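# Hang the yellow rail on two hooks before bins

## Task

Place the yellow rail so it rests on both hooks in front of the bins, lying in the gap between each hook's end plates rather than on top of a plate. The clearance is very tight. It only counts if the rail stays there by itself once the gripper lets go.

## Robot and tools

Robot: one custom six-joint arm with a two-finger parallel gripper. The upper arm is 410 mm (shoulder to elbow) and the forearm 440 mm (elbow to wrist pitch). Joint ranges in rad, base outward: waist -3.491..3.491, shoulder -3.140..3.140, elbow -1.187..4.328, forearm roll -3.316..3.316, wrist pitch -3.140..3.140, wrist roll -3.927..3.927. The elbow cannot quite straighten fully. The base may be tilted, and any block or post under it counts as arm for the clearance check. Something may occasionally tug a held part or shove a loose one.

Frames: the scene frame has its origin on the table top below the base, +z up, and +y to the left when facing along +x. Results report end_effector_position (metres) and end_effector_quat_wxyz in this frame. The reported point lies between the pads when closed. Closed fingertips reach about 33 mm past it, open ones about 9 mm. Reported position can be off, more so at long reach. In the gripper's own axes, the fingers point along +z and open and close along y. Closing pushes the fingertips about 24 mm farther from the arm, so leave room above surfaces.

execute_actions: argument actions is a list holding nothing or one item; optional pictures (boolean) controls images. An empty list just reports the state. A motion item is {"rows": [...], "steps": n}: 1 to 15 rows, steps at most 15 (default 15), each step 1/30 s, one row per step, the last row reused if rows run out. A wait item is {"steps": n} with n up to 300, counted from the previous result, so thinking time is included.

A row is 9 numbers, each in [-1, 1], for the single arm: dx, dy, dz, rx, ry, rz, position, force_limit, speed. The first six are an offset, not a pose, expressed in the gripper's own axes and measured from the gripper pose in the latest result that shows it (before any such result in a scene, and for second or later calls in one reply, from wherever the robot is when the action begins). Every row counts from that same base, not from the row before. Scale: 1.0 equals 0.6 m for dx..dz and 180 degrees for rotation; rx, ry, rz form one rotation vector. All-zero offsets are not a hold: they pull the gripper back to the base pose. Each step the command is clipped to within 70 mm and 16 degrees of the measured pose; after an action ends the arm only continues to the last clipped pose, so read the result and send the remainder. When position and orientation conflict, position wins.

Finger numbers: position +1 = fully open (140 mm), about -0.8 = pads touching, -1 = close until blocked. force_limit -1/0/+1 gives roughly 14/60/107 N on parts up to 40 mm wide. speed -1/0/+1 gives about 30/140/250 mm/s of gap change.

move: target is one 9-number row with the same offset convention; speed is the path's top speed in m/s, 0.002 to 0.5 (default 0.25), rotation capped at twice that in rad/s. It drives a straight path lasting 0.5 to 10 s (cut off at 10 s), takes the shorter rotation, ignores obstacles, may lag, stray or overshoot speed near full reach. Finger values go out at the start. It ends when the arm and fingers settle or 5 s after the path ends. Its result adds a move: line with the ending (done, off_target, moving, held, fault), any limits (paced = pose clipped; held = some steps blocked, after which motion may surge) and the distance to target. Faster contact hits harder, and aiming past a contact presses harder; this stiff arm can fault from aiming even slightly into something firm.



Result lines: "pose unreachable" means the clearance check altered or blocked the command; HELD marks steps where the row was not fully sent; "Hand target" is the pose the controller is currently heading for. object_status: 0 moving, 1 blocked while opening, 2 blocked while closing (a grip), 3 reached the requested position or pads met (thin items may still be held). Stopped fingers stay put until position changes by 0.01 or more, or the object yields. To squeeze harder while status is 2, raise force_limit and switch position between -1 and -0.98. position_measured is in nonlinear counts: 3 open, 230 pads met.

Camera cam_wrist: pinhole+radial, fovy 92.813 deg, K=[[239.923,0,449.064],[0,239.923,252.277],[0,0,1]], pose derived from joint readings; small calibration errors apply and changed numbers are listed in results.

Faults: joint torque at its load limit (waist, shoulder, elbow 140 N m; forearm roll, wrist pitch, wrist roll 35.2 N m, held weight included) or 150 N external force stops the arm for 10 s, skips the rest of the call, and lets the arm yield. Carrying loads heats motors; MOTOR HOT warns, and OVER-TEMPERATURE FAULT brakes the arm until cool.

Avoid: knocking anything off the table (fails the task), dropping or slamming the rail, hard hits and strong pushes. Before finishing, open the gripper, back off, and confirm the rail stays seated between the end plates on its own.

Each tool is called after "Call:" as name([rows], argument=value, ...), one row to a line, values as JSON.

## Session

Call:
execute_actions(actions=[])

Scene clock: 0.00 s of 4800.00 s.
end_effector_position=(+0.0216, +0.3341, +0.3380) position_measured=3 object_status=3 end_effector_quat_wxyz=(+0.584, +0.764, +0.264, +0.074)
Joint positions: [ 1.82   1.738  0.657  0.077 -2.548  0.036]
Joint velocities: [-0.001 -0.001 -0.     0.001 -0.    -0.001]
Hand target: +0.022, +0.334, +0.338; +0.584, +0.764, +0.264, +0.074
camera_calibration (this result's frames):
cam_wrist: T_world_to_cam=[[0.223018, -0.206989, 0.952585, -0.261122], [-0.96663, -0.173321, 0.188644, 0.0216152], [0.126056, -0.962868, -0.238736, 0.580143], [0, 0, 0, 1]] pos_world=[0.0059981, 0.508298, 0.383164]

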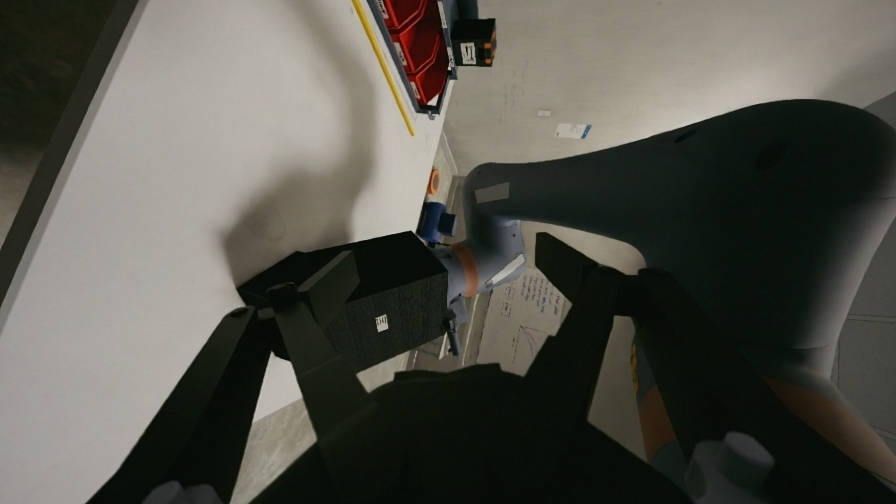

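Call:
move(target=[0.403,0.174,0.749,0.404,-0.051,0.183,1,0,0])

Call:
zoom_image(camera="cam_wrist", region=[250,60,460,260])

Call:
zoom_image(camera="cam_wrist", region=[460,60,670,260])

Scene clock: 11.63 s of 4800.00 s.
end_effector_position=(+0.4483, +0.0502, +0.2491) position_measured=3 object_status=3 end_effector_quat_wxyz=(-0.000, +1.000, +0.002, +0.000)
Joint positions: [ 1.114 -0.121 -0.642  0.682 -1.56   0.128]
Joint velocities: [-0.002  0.     0.001 -0.002  0.001  0.001]
Hand target: +0.448, +0.050, +0.249; -0.000, +1.000, +0.002, +0.000
Off the commanded pose: 0.002 m, 0 deg.
After step 90, 5.33 s passed at rest.
move: done
camera_calibration (this result's frames):
cam_wrist: T_world_to_cam=[[-0.0952868, -0.995234, 0.0207469, 0.0839925], [-0.943731, 0.0969471, 0.316184, 0.346061], [-0.316688, 0.0105487, -0.948471, 0.558164], [0, 0, 0, 1]] pos_world=[0.511356, 0.0441547, 0.418241]

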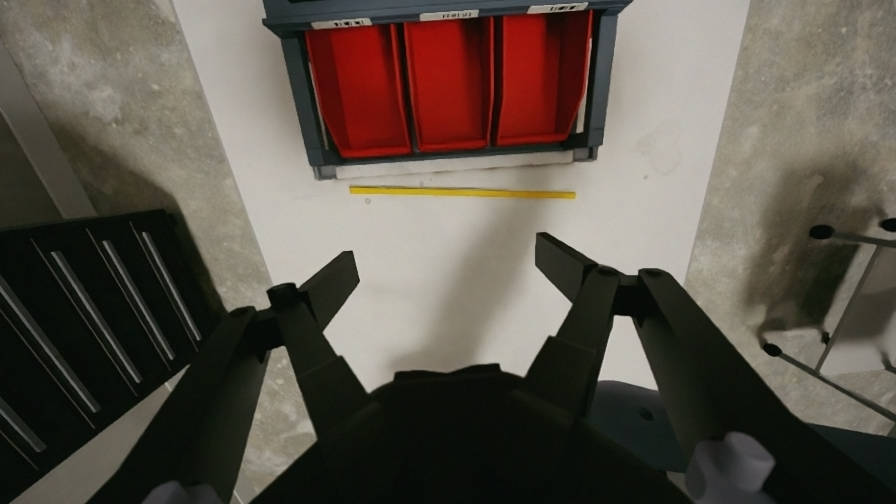

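Region (250, 60, 460, 260) of cam_wrist's 896x504 image, scaled by 2.400, with more detail than that image has; it fills the top 480 rows of this view, and the rest is white.

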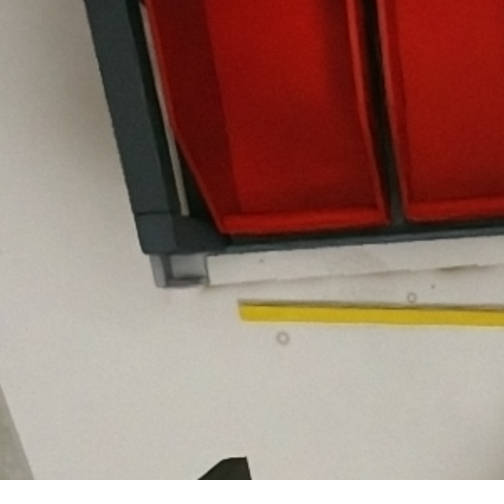

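Region (460, 60, 670, 260) of cam_wrist's 896x504 image, scaled by 2.400, with more detail than that image has; it fills the top 480 rows of this view, and the rest is white.

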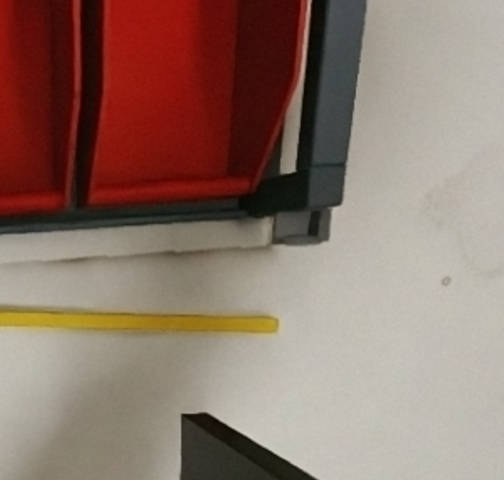

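Call:
move(target=[0.038,0.130,0.29,0,0,0.5395,-0.35,0,0], speed=0.4)

Call:
move(target=[0,0,0.065,0,0,0,-0.35,0,0], speed=0.08)

Call:
move(target=[0,0,0,0,0,0,-1,0.4,-0.5])

Call:
move(target=[0,0,-0.15,0,0,0,-1,0.4,-0.5], speed=0.12)

Call:
move(target=[-0.028,-0.0775,0,0,0,-0.029,-1,0.4,-0.5], speed=0.08)

Call:
move(target=[0,0,0.025,0,0,0,-1,0.4,-0.5], speed=0.03)

Call:
zoom_image(camera="cam_wrist", region=[350,0,510,160])

Scene clock: 32.30 s of 4800.00 s.
end_effector_position=(+0.4703, -0.0269, +0.0746) position_measured=173 object_status=3 end_effector_quat_wxyz=(+0.000, -0.663, +0.748, +0.001)
Joint positions: [ 0.578 -0.155 -0.875  0.96  -1.108 -1.408]
Joint velocities: [-0.     0.001 -0.001  0.001  0.002 -0.004]
Hand target: +0.470, -0.027, +0.075; +0.000, -0.663, +0.748, +0.001
Off the commanded pose: 0.001 m, 0 deg.
After step 90, 15.07 s passed at rest.
move: done
camera_calibration (this result's frames):
cam_wrist: T_world_to_cam=[[-0.975965, 0.216723, 0.0228599, 0.459578], [0.212591, 0.923754, 0.318565, -0.0922507], [0.0479236, 0.315769, -0.947625, 0.237197], [0, 0, 0, 1]] pos_world=[0.456776, -0.0892838, 0.243656]

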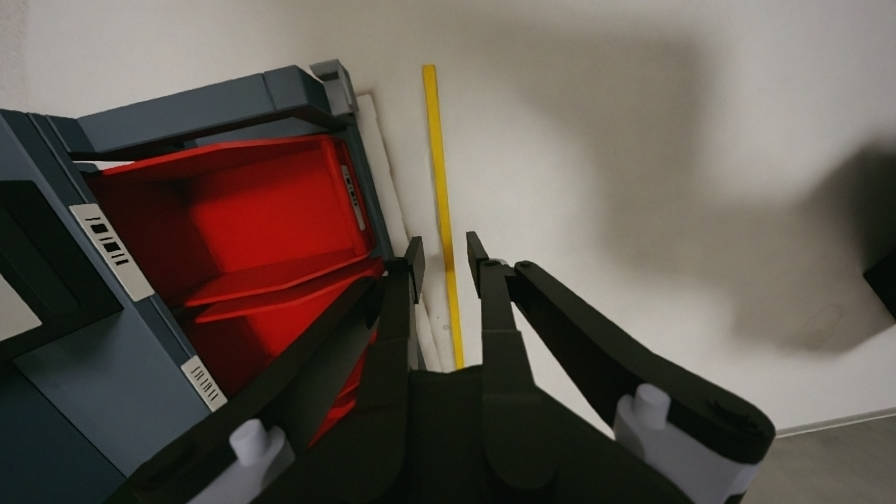

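Scene clock: 33.13 s of 4800.00 s.
end_effector_position=(+0.4701, -0.0267, +0.0356) position_measured=173 object_status=3 end_effector_quat_wxyz=(+0.000, -0.663, +0.748, +0.001)
Joint positions: [ 0.464 -0.095 -0.903  1.056 -0.991 -1.442]
Joint velocities: [-0.002  0.    -0.     0.001  0.003 -0.001]
Hand target: +0.470, -0.027, +0.036; +0.000, -0.663, +0.748, +0.001
Off the commanded pose: 0.000 m, 0 deg.
move: done
camera_calibration (this result's frames):
cam_wrist: T_world_to_cam=[[-0.97597, 0.216651, 0.0233232, 0.460202], [0.21265, 0.923612, 0.318936, -0.0800696], [0.0475564, 0.316232, -0.947489, 0.200369], [0, 0, 0, 1]] pos_world=[0.456642, -0.0891133, 0.204651]

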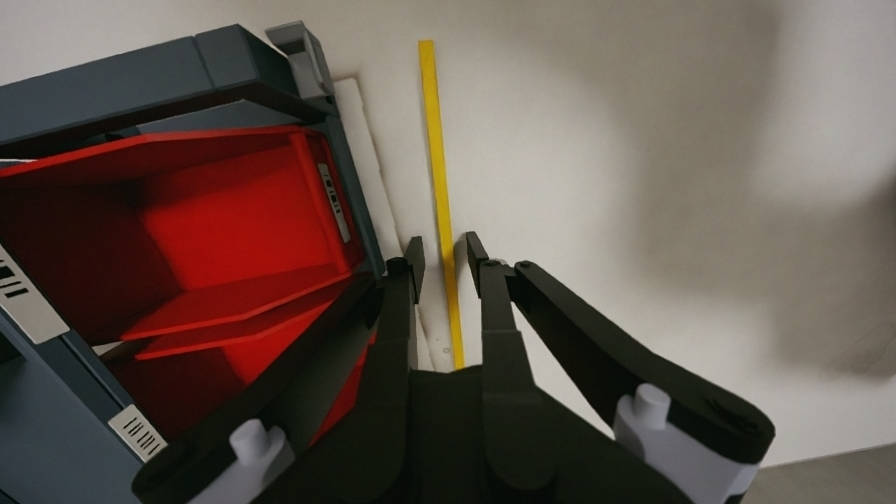

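Scene clock: 33.73 s of 4800.00 s.
end_effector_position=(+0.4701, -0.0267, +0.0356) position_measured=222 object_status=2 end_effector_quat_wxyz=(+0.000, -0.663, +0.748, +0.001)
Joint positions: [ 0.464 -0.095 -0.903  1.056 -0.991 -1.442]
Joint velocities: [ 0.     0.    -0.    -0.001  0.    -0.   ]
Hand target: +0.470, -0.027, +0.036; +0.000, -0.663, +0.748, +0.001
Off the commanded pose: 0.000 m, 0 deg.
move: done
camera_calibration (this result's frames):
cam_wrist: T_world_to_cam=[[-0.975982, 0.216604, 0.0232782, 0.460214], [0.21259, 0.923621, 0.318951, -0.0800557], [0.0475857, 0.316239, -0.947485, 0.200345], [0, 0, 0, 1]] pos_world=[0.456646, -0.0890998, 0.204645]

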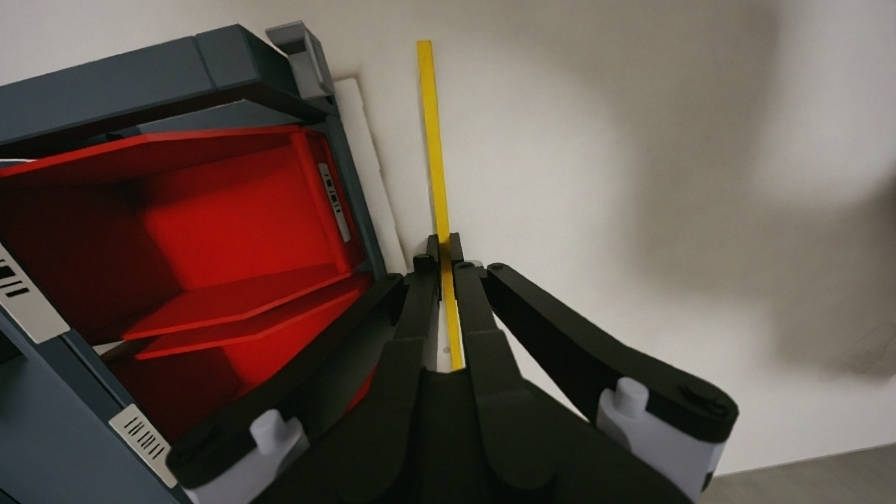

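Scene clock: 34.87 s of 4800.00 s.
end_effector_position=(+0.4705, -0.0272, +0.1257) position_measured=222 object_status=2 end_effector_quat_wxyz=(+0.000, -0.663, +0.748, +0.001)
Joint positions: [ 0.719 -0.217 -0.826  0.866 -1.264 -1.387]
Joint velocities: [ 0.003 -0.001  0.    -0.001 -0.001 -0.   ]
Hand target: +0.471, -0.027, +0.126; +0.000, -0.663, +0.748, +0.001
Off the commanded pose: 0.000 m, 0 deg.
move: done
camera_calibration (this result's frames):
cam_wrist: T_world_to_cam=[[-0.975982, 0.216714, 0.0222395, 0.45879], [0.212405, 0.923919, 0.31821, -0.108186], [0.0484131, 0.315291, -0.947759, 0.285413], [0, 0, 0, 1]] pos_world=[0.456932, -0.0894589, 0.294726]

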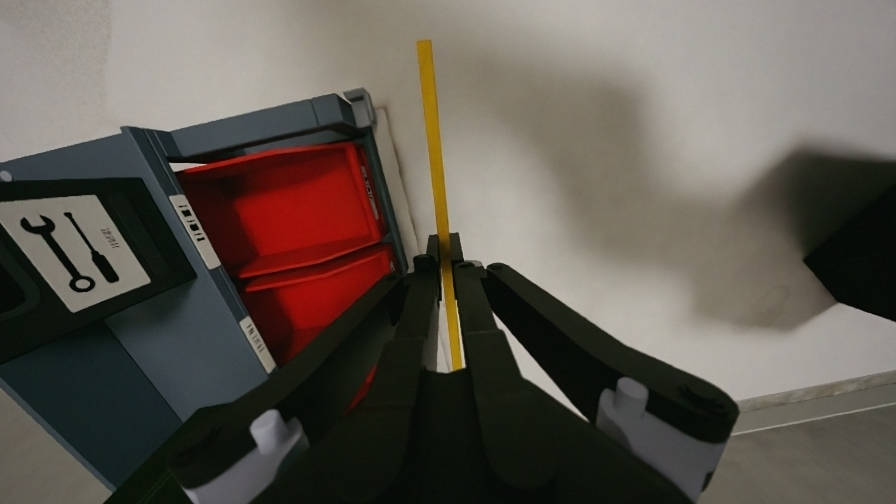

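Scene clock: 35.83 s of 4800.00 s.
end_effector_position=(+0.5187, -0.0162, +0.1256) position_measured=222 object_status=2 end_effector_quat_wxyz=(-0.000, +0.697, -0.717, -0.001)
Joint positions: [ 0.655 -0.112 -0.7    0.885 -1.236 -1.243]
Joint velocities: [-0.001  0.001  0.002 -0.001 -0.001  0.001]
Hand target: +0.519, -0.016, +0.126; -0.000, +0.697, -0.717, -0.001
Off the commanded pose: 0.000 m, 0 deg.
move: done
camera_calibration (this result's frames):
cam_wrist: T_world_to_cam=[[-0.991659, 0.126961, 0.0222177, 0.510119], [0.127398, 0.939355, 0.318405, -0.0842213], [0.0195547, 0.31858, -0.947694, 0.294613], [0, 0, 0, 1]] pos_world=[0.510832, -0.0795091, 0.294686]

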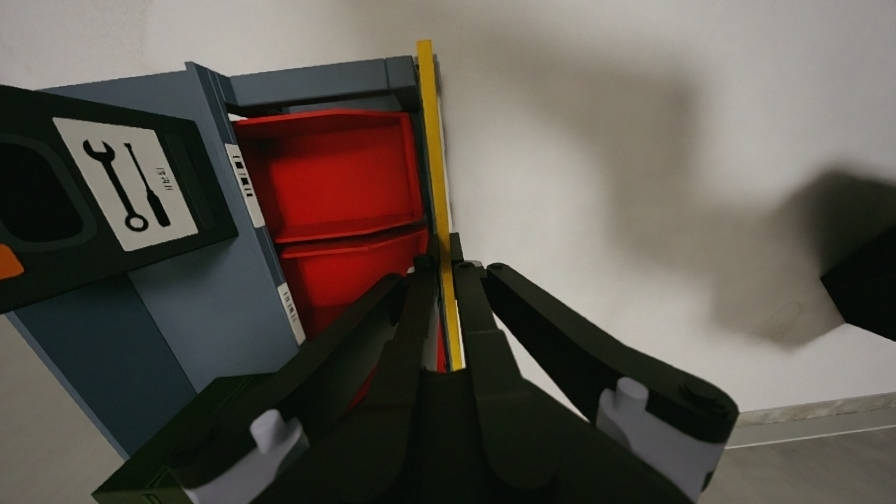

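Scene clock: 36.60 s of 4800.00 s.
end_effector_position=(+0.5187, -0.0161, +0.1107) position_measured=222 object_status=2 end_effector_quat_wxyz=(-0.000, +0.697, -0.717, -0.001)
Joint positions: [ 0.62  -0.097 -0.715  0.906 -1.195 -1.249]
Joint velocities: [-0.001  0.001 -0.001  0.001  0.002 -0.001]
Hand target: +0.519, -0.016, +0.111; -0.000, +0.697, -0.717, -0.001
Off the commanded pose: 0.000 m, 0 deg.
move: done
camera_calibration (this result's frames):
cam_wrist: T_world_to_cam=[[-0.991661, 0.12692, 0.0223466, 0.510375], [0.127398, 0.939316, 0.318519, -0.0795263], [0.0194359, 0.31871, -0.947653, 0.280453], [0, 0, 0, 1]] pos_world=[0.510799, -0.0794594, 0.279697]

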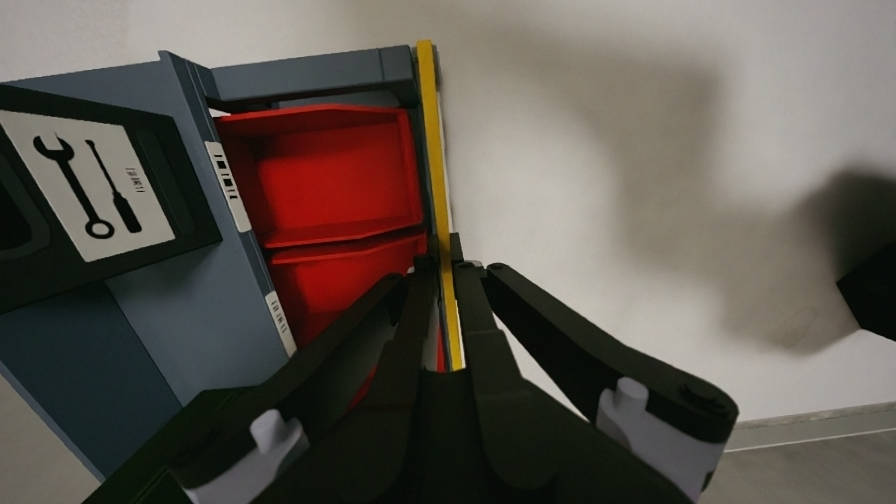

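Region (350, 0, 510, 160) of cam_wrist's 896x504 image, scaled by 3.150, with more detail than that image has.

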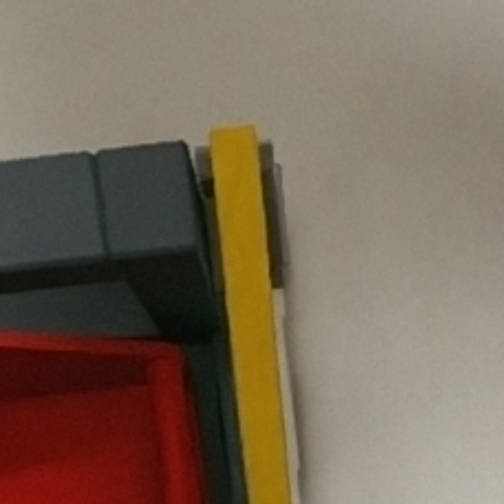

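Call:
move(target=[-0.003,0,0,0,-0.0085,0,-1,0.4,-0.5], speed=0.03)

Call:
move(target=[0,0,0.02,0,0,0,-1,0.4,-0.5], speed=0.012)

Call:
zoom_image(camera="cam_wrist", region=[380,10,470,100])

Scene clock: 46.17 s of 4800.00 s.
end_effector_position=(+0.5187, -0.0143, +0.1107) position_measured=222 object_status=2 end_effector_quat_wxyz=(-0.010, +0.697, -0.717, -0.010)
Joint positions: [ 0.613 -0.113 -0.718  0.896 -1.174 -1.23 ]
Joint velocities: [-0.    -0.001 -0.    -0.001  0.002  0.001]
Hand target: +0.519, -0.014, +0.111; -0.010, +0.697, -0.717, -0.010
Off the commanded pose: 0.000 m, 0 deg.
After step 90, 5.87 s passed at rest.
move: done
camera_calibration (this result's frames):
cam_wrist: T_world_to_cam=[[-0.991678, 0.126309, 0.0249051, 0.509903], [0.127145, 0.93051, 0.34349, -0.0839832], [0.0202115, 0.343798, -0.938826, 0.278846], [0, 0, 0, 1]] pos_world=[0.510702, -0.0821251, 0.277936]

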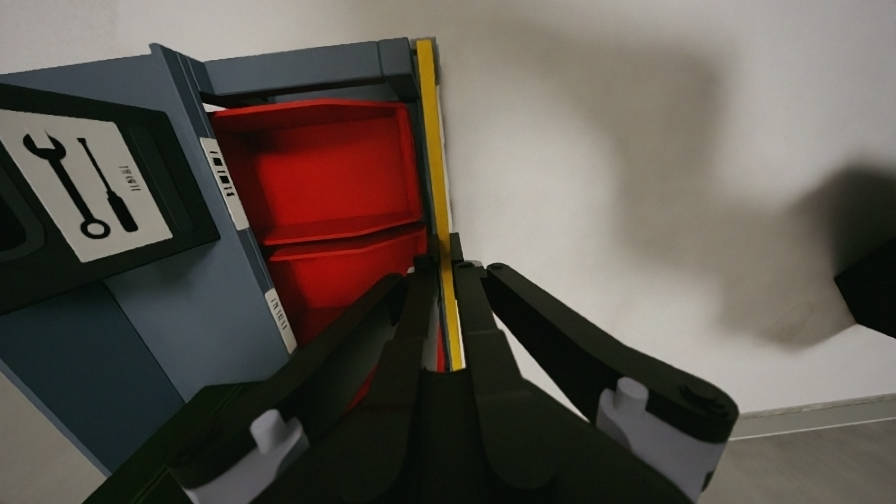

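Scene clock: 47.40 s of 4800.00 s.
end_effector_position=(+0.5187, -0.0140, +0.0987) position_measured=222 object_status=2 end_effector_quat_wxyz=(-0.010, +0.697, -0.717, -0.010)
Joint positions: [ 0.585 -0.099 -0.728  0.914 -1.141 -1.235]
Joint velocities: [-0.001  0.001 -0.     0.001  0.002 -0.001]
Hand target: +0.519, -0.014, +0.099; -0.010, +0.697, -0.717, -0.010
Off the commanded pose: 0.000 m, 0 deg.
move: done
camera_calibration (this result's frames):
cam_wrist: T_world_to_cam=[[-0.991679, 0.126282, 0.0250157, 0.510106], [0.127155, 0.930476, 0.343578, -0.0802284], [0.0201111, 0.3439, -0.938791, 0.267518], [0, 0, 0, 1]] pos_world=[0.510682, -0.0817657, 0.265947]

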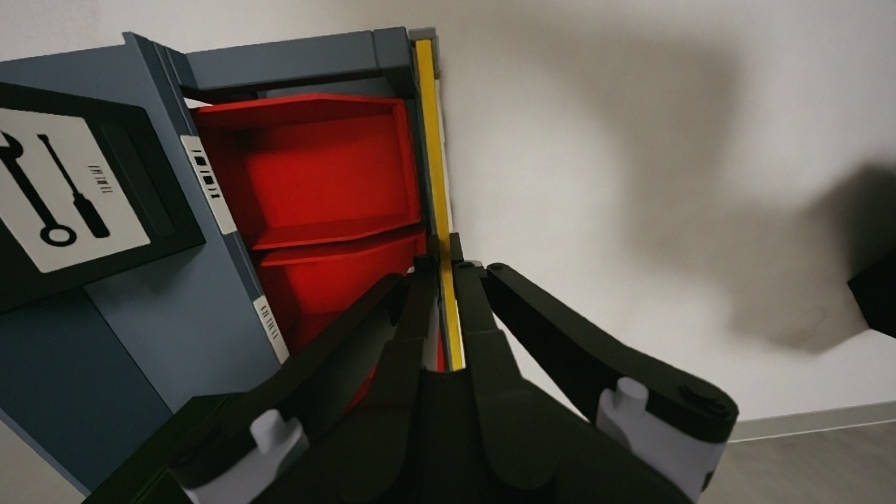

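Region (380, 10, 470, 100) of cam_wrist's 896x504 image, scaled by 5.600, with more detail than that image has.

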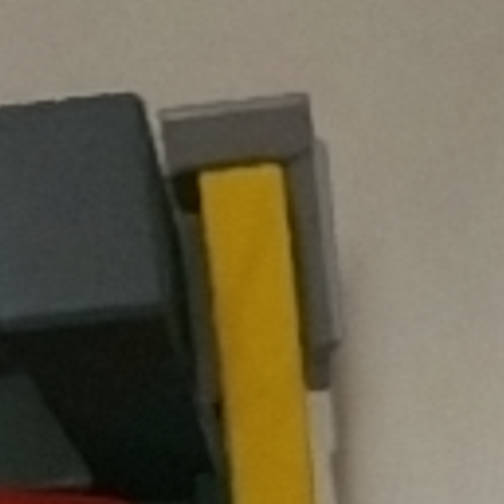

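Call:
move(target=[0,0,0.008,0,0,0,-0.55,-1,0], speed=0.008)

Call:
move(target=[0,0,0,0,0,0,-1,-1,-1])

Call:
move(target=[0.007,0,0,0,0,0,-1,-1,-1], speed=0.005)

Call:
move(target=[0,0,0,0,0,0,-0.5,-1,-1])

Call:
move(target=[0,0,-0.05,0,0,0,-0.5,-1,0])

Call:
zoom_image(camera="cam_wrist", region=[380,20,470,110])

Call:
move(target=[-0.4,0.1,-0.04,0,0,0,0.6,-1,0])

Call:
zoom_image(camera="cam_wrist", region=[330,160,470,280])

Scene clock: 58.70 s of 4800.00 s.
end_effector_position=(+0.5186, -0.0138, +0.0939) position_measured=199 object_status=3 end_effector_quat_wxyz=(-0.010, +0.697, -0.717, -0.010)
Joint positions: [ 0.574 -0.094 -0.733  0.921 -1.128 -1.238]
Joint velocities: [ 0.     0.001 -0.001  0.001  0.002  0.   ]
Hand target: +0.519, -0.014, +0.094; -0.010, +0.697, -0.717, -0.010
Off the commanded pose: 0.000 m, 0 deg.
After step 90, 7.47 s passed at rest.
move: done
camera_calibration (this result's frames):
cam_wrist: T_world_to_cam=[[-0.991679, 0.126271, 0.0250577, 0.510188], [0.127158, 0.930462, 0.343615, -0.0787291], [0.0200733, 0.343942, -0.938776, 0.262992], [0, 0, 0, 1]] pos_world=[0.510675, -0.0816214, 0.261159]

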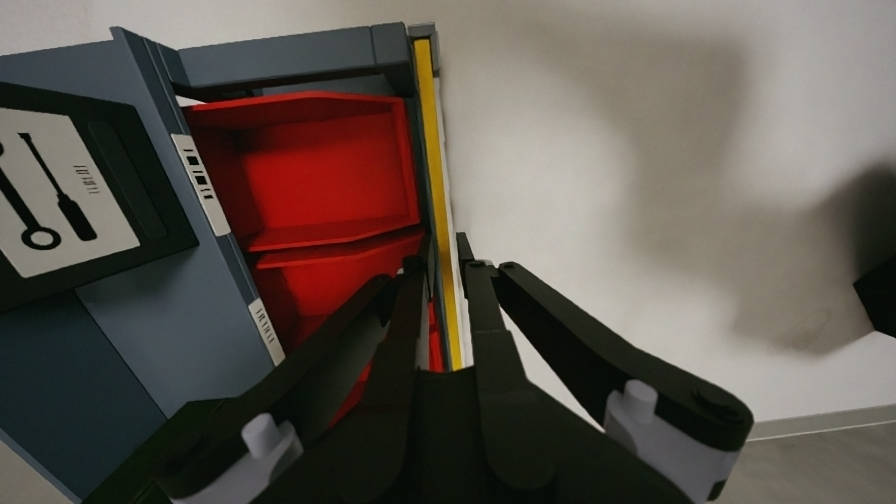

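Scene clock: 59.27 s of 4800.00 s.
end_effector_position=(+0.5187, -0.0138, +0.0939) position_measured=216 object_status=0 end_effector_quat_wxyz=(-0.010, +0.697, -0.717, -0.010)
Joint positions: [ 0.574 -0.094 -0.733  0.921 -1.128 -1.238]
Joint velocities: [-0.     0.    -0.     0.001 -0.     0.   ]
Hand target: +0.519, -0.014, +0.094; -0.010, +0.697, -0.717, -0.010
Off the commanded pose: 0.000 m, 0 deg.
move: done
camera_calibration (this result's frames):
cam_wrist: T_world_to_cam=[[-0.99168, 0.126267, 0.025047, 0.510193], [0.127151, 0.930463, 0.343615, -0.0787237], [0.020082, 0.34394, -0.938777, 0.262982], [0, 0, 0, 1]] pos_world=[0.510677, -0.0816214, 0.261153]

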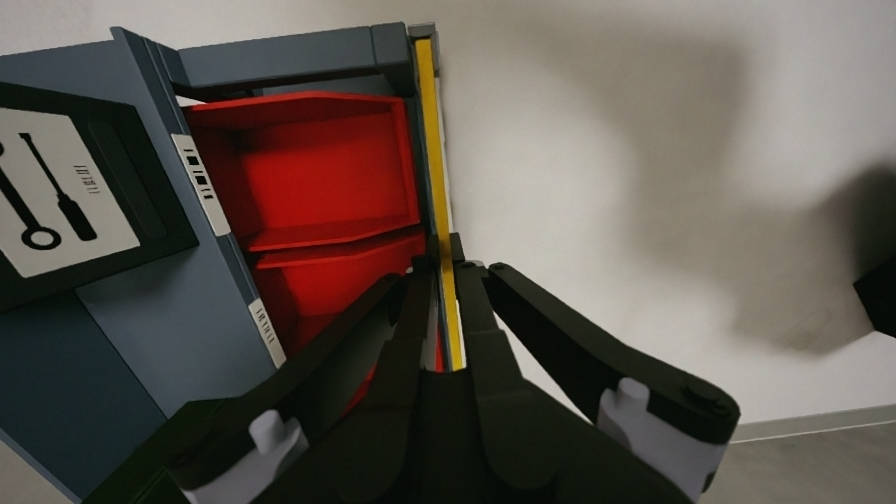

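Scene clock: 60.33 s of 4800.00 s.
end_effector_position=(+0.5185, -0.0180, +0.0938) position_measured=216 object_status=2 end_effector_quat_wxyz=(-0.010, +0.697, -0.717, -0.010)
Joint positions: [ 0.568 -0.102 -0.735  0.921 -1.128 -1.229]
Joint velocities: [-0.001 -0.     0.     0.001  0.001  0.   ]
Hand target: +0.519, -0.018, +0.094; -0.010, +0.697, -0.717, -0.010
Off the commanded pose: 0.000 m, 0 deg.
move: done
camera_calibration (this result's frames):
cam_wrist: T_world_to_cam=[[-0.991681, 0.126259, 0.025038, 0.510597], [0.12714, 0.930458, 0.343631, -0.0747761], [0.0200897, 0.343956, -0.938771, 0.264305], [0, 0, 0, 1]] pos_world=[0.510546, -0.0858007, 0.261033]

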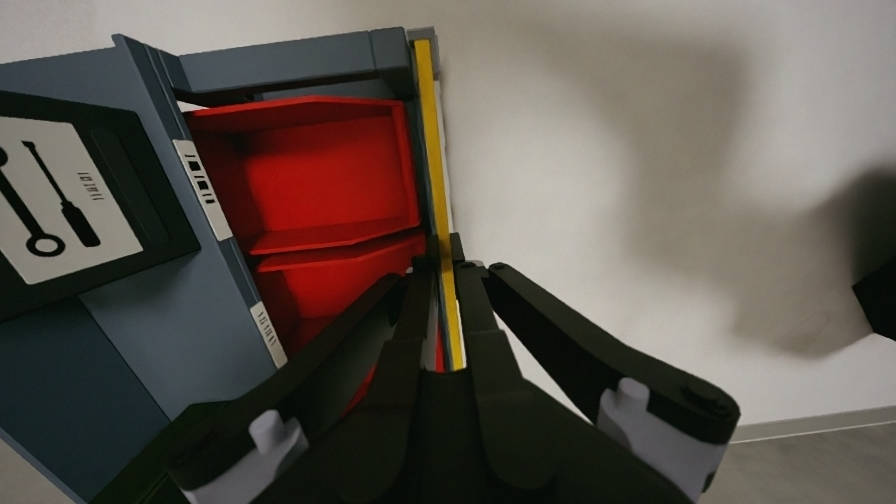

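Scene clock: 61.07 s of 4800.00 s.
end_effector_position=(+0.5185, -0.0180, +0.0938) position_measured=192 object_status=3 end_effector_quat_wxyz=(-0.010, +0.697, -0.717, -0.010)
Joint positions: [ 0.568 -0.102 -0.735  0.921 -1.128 -1.229]
Joint velocities: [ 0.     0.001  0.001 -0.     0.001  0.001]
Hand target: +0.519, -0.018, +0.094; -0.010, +0.697, -0.717, -0.010
Off the commanded pose: 0.000 m, 0 deg.
move: done
camera_calibration (this result's frames):
cam_wrist: T_world_to_cam=[[-0.991683, 0.12624, 0.0250528, 0.510573], [0.127127, 0.930463, 0.343623, -0.0747541], [0.0200682, 0.343951, -0.938773, 0.264313], [0, 0, 0, 1]] pos_world=[0.510526, -0.0858094, 0.261026]

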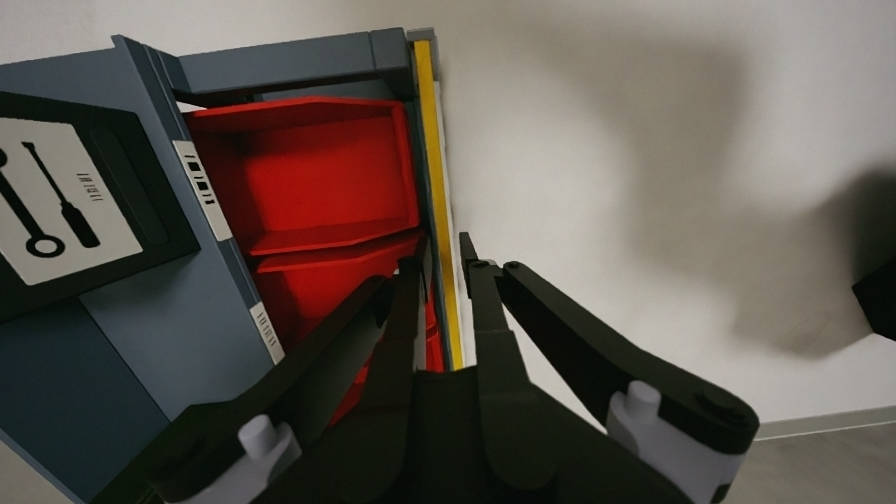

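Scene clock: 61.83 s of 4800.00 s.
end_effector_position=(+0.5186, -0.0189, +0.1237) position_measured=192 object_status=3 end_effector_quat_wxyz=(-0.010, +0.697, -0.717, -0.010)
Joint positions: [ 0.639 -0.135 -0.708  0.877 -1.211 -1.217]
Joint velocities: [ 0.001 -0.002 -0.    -0.    -0.002  0.   ]
Hand target: +0.519, -0.019, +0.124; -0.010, +0.697, -0.717, -0.010
Off the commanded pose: 0.000 m, 0 deg.
move: done
camera_calibration (this result's frames):
cam_wrist: T_world_to_cam=[[-0.991681, 0.126305, 0.0248005, 0.510056], [0.127107, 0.930553, 0.343388, -0.0841477], [0.0202935, 0.343684, -0.938866, 0.292678], [0, 0, 0, 1]] pos_world=[0.51057, -0.0867075, 0.291031]

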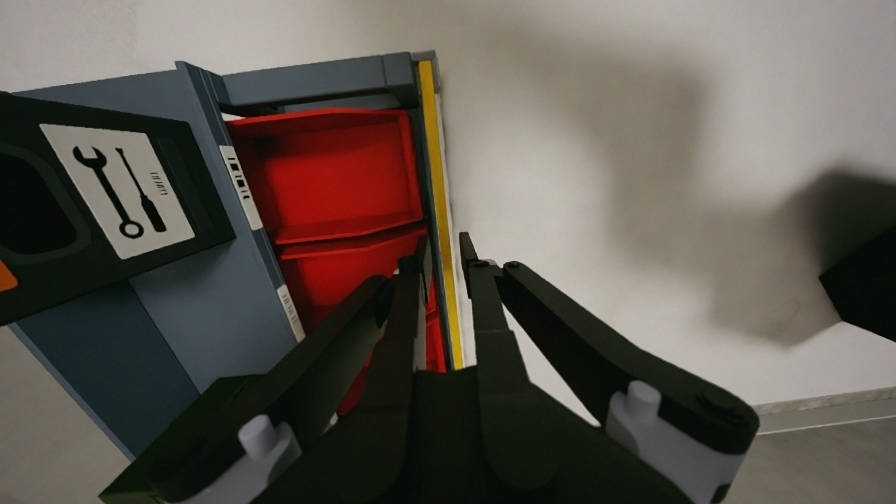

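Region (380, 20, 470, 110) of cam_wrist's 896x504 image, scaled by 5.600, with more detail than that image has.

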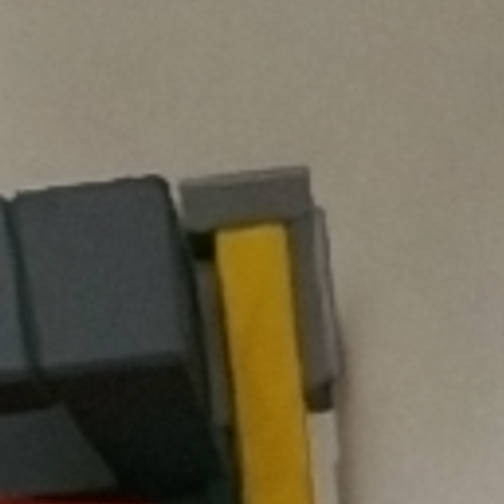

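Scene clock: 63.30 s of 4800.00 s.
end_effector_position=(+0.4669, +0.2216, +0.1549) position_measured=53 object_status=3 end_effector_quat_wxyz=(-0.010, +0.697, -0.717, -0.009)
Joint positions: [ 0.976  0.341 -0.517  0.799 -1.212 -1.625]
Joint velocities: [-0.001  0.002  0.001  0.001 -0.001  0.   ]
Hand target: +0.467, +0.222, +0.155; -0.010, +0.697, -0.717, -0.009
Off the commanded pose: 0.001 m, 0 deg.
move: done
camera_calibration (this result's frames):
cam_wrist: T_world_to_cam=[[-0.991668, 0.126665, 0.0234435, 0.427811], [0.12699, 0.930734, 0.342941, -0.312037], [0.0216192, 0.343061, -0.939064, 0.239817], [0, 0, 0, 1]] pos_world=[0.458687, 0.153962, 0.322184]

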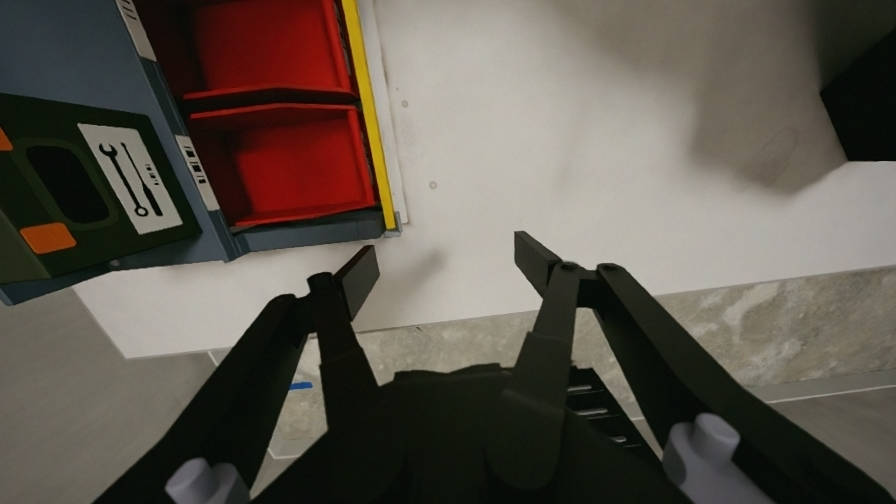

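Region (330, 160, 470, 280) of cam_wrist's 896x504 image, scaled by 3.600, with more detail than that image has; it fills the top 432 rows of this view, and the rest is white.

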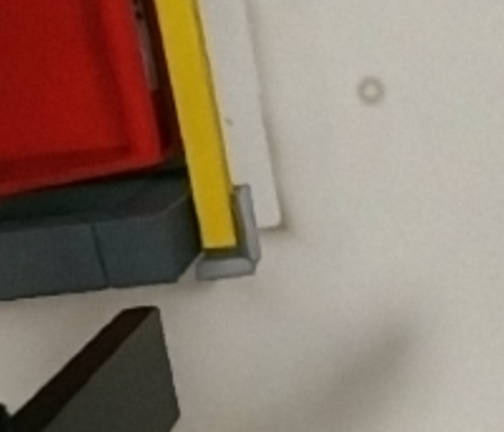

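Call:
finished_scene(scene=2)

The scene is finished: the task was done.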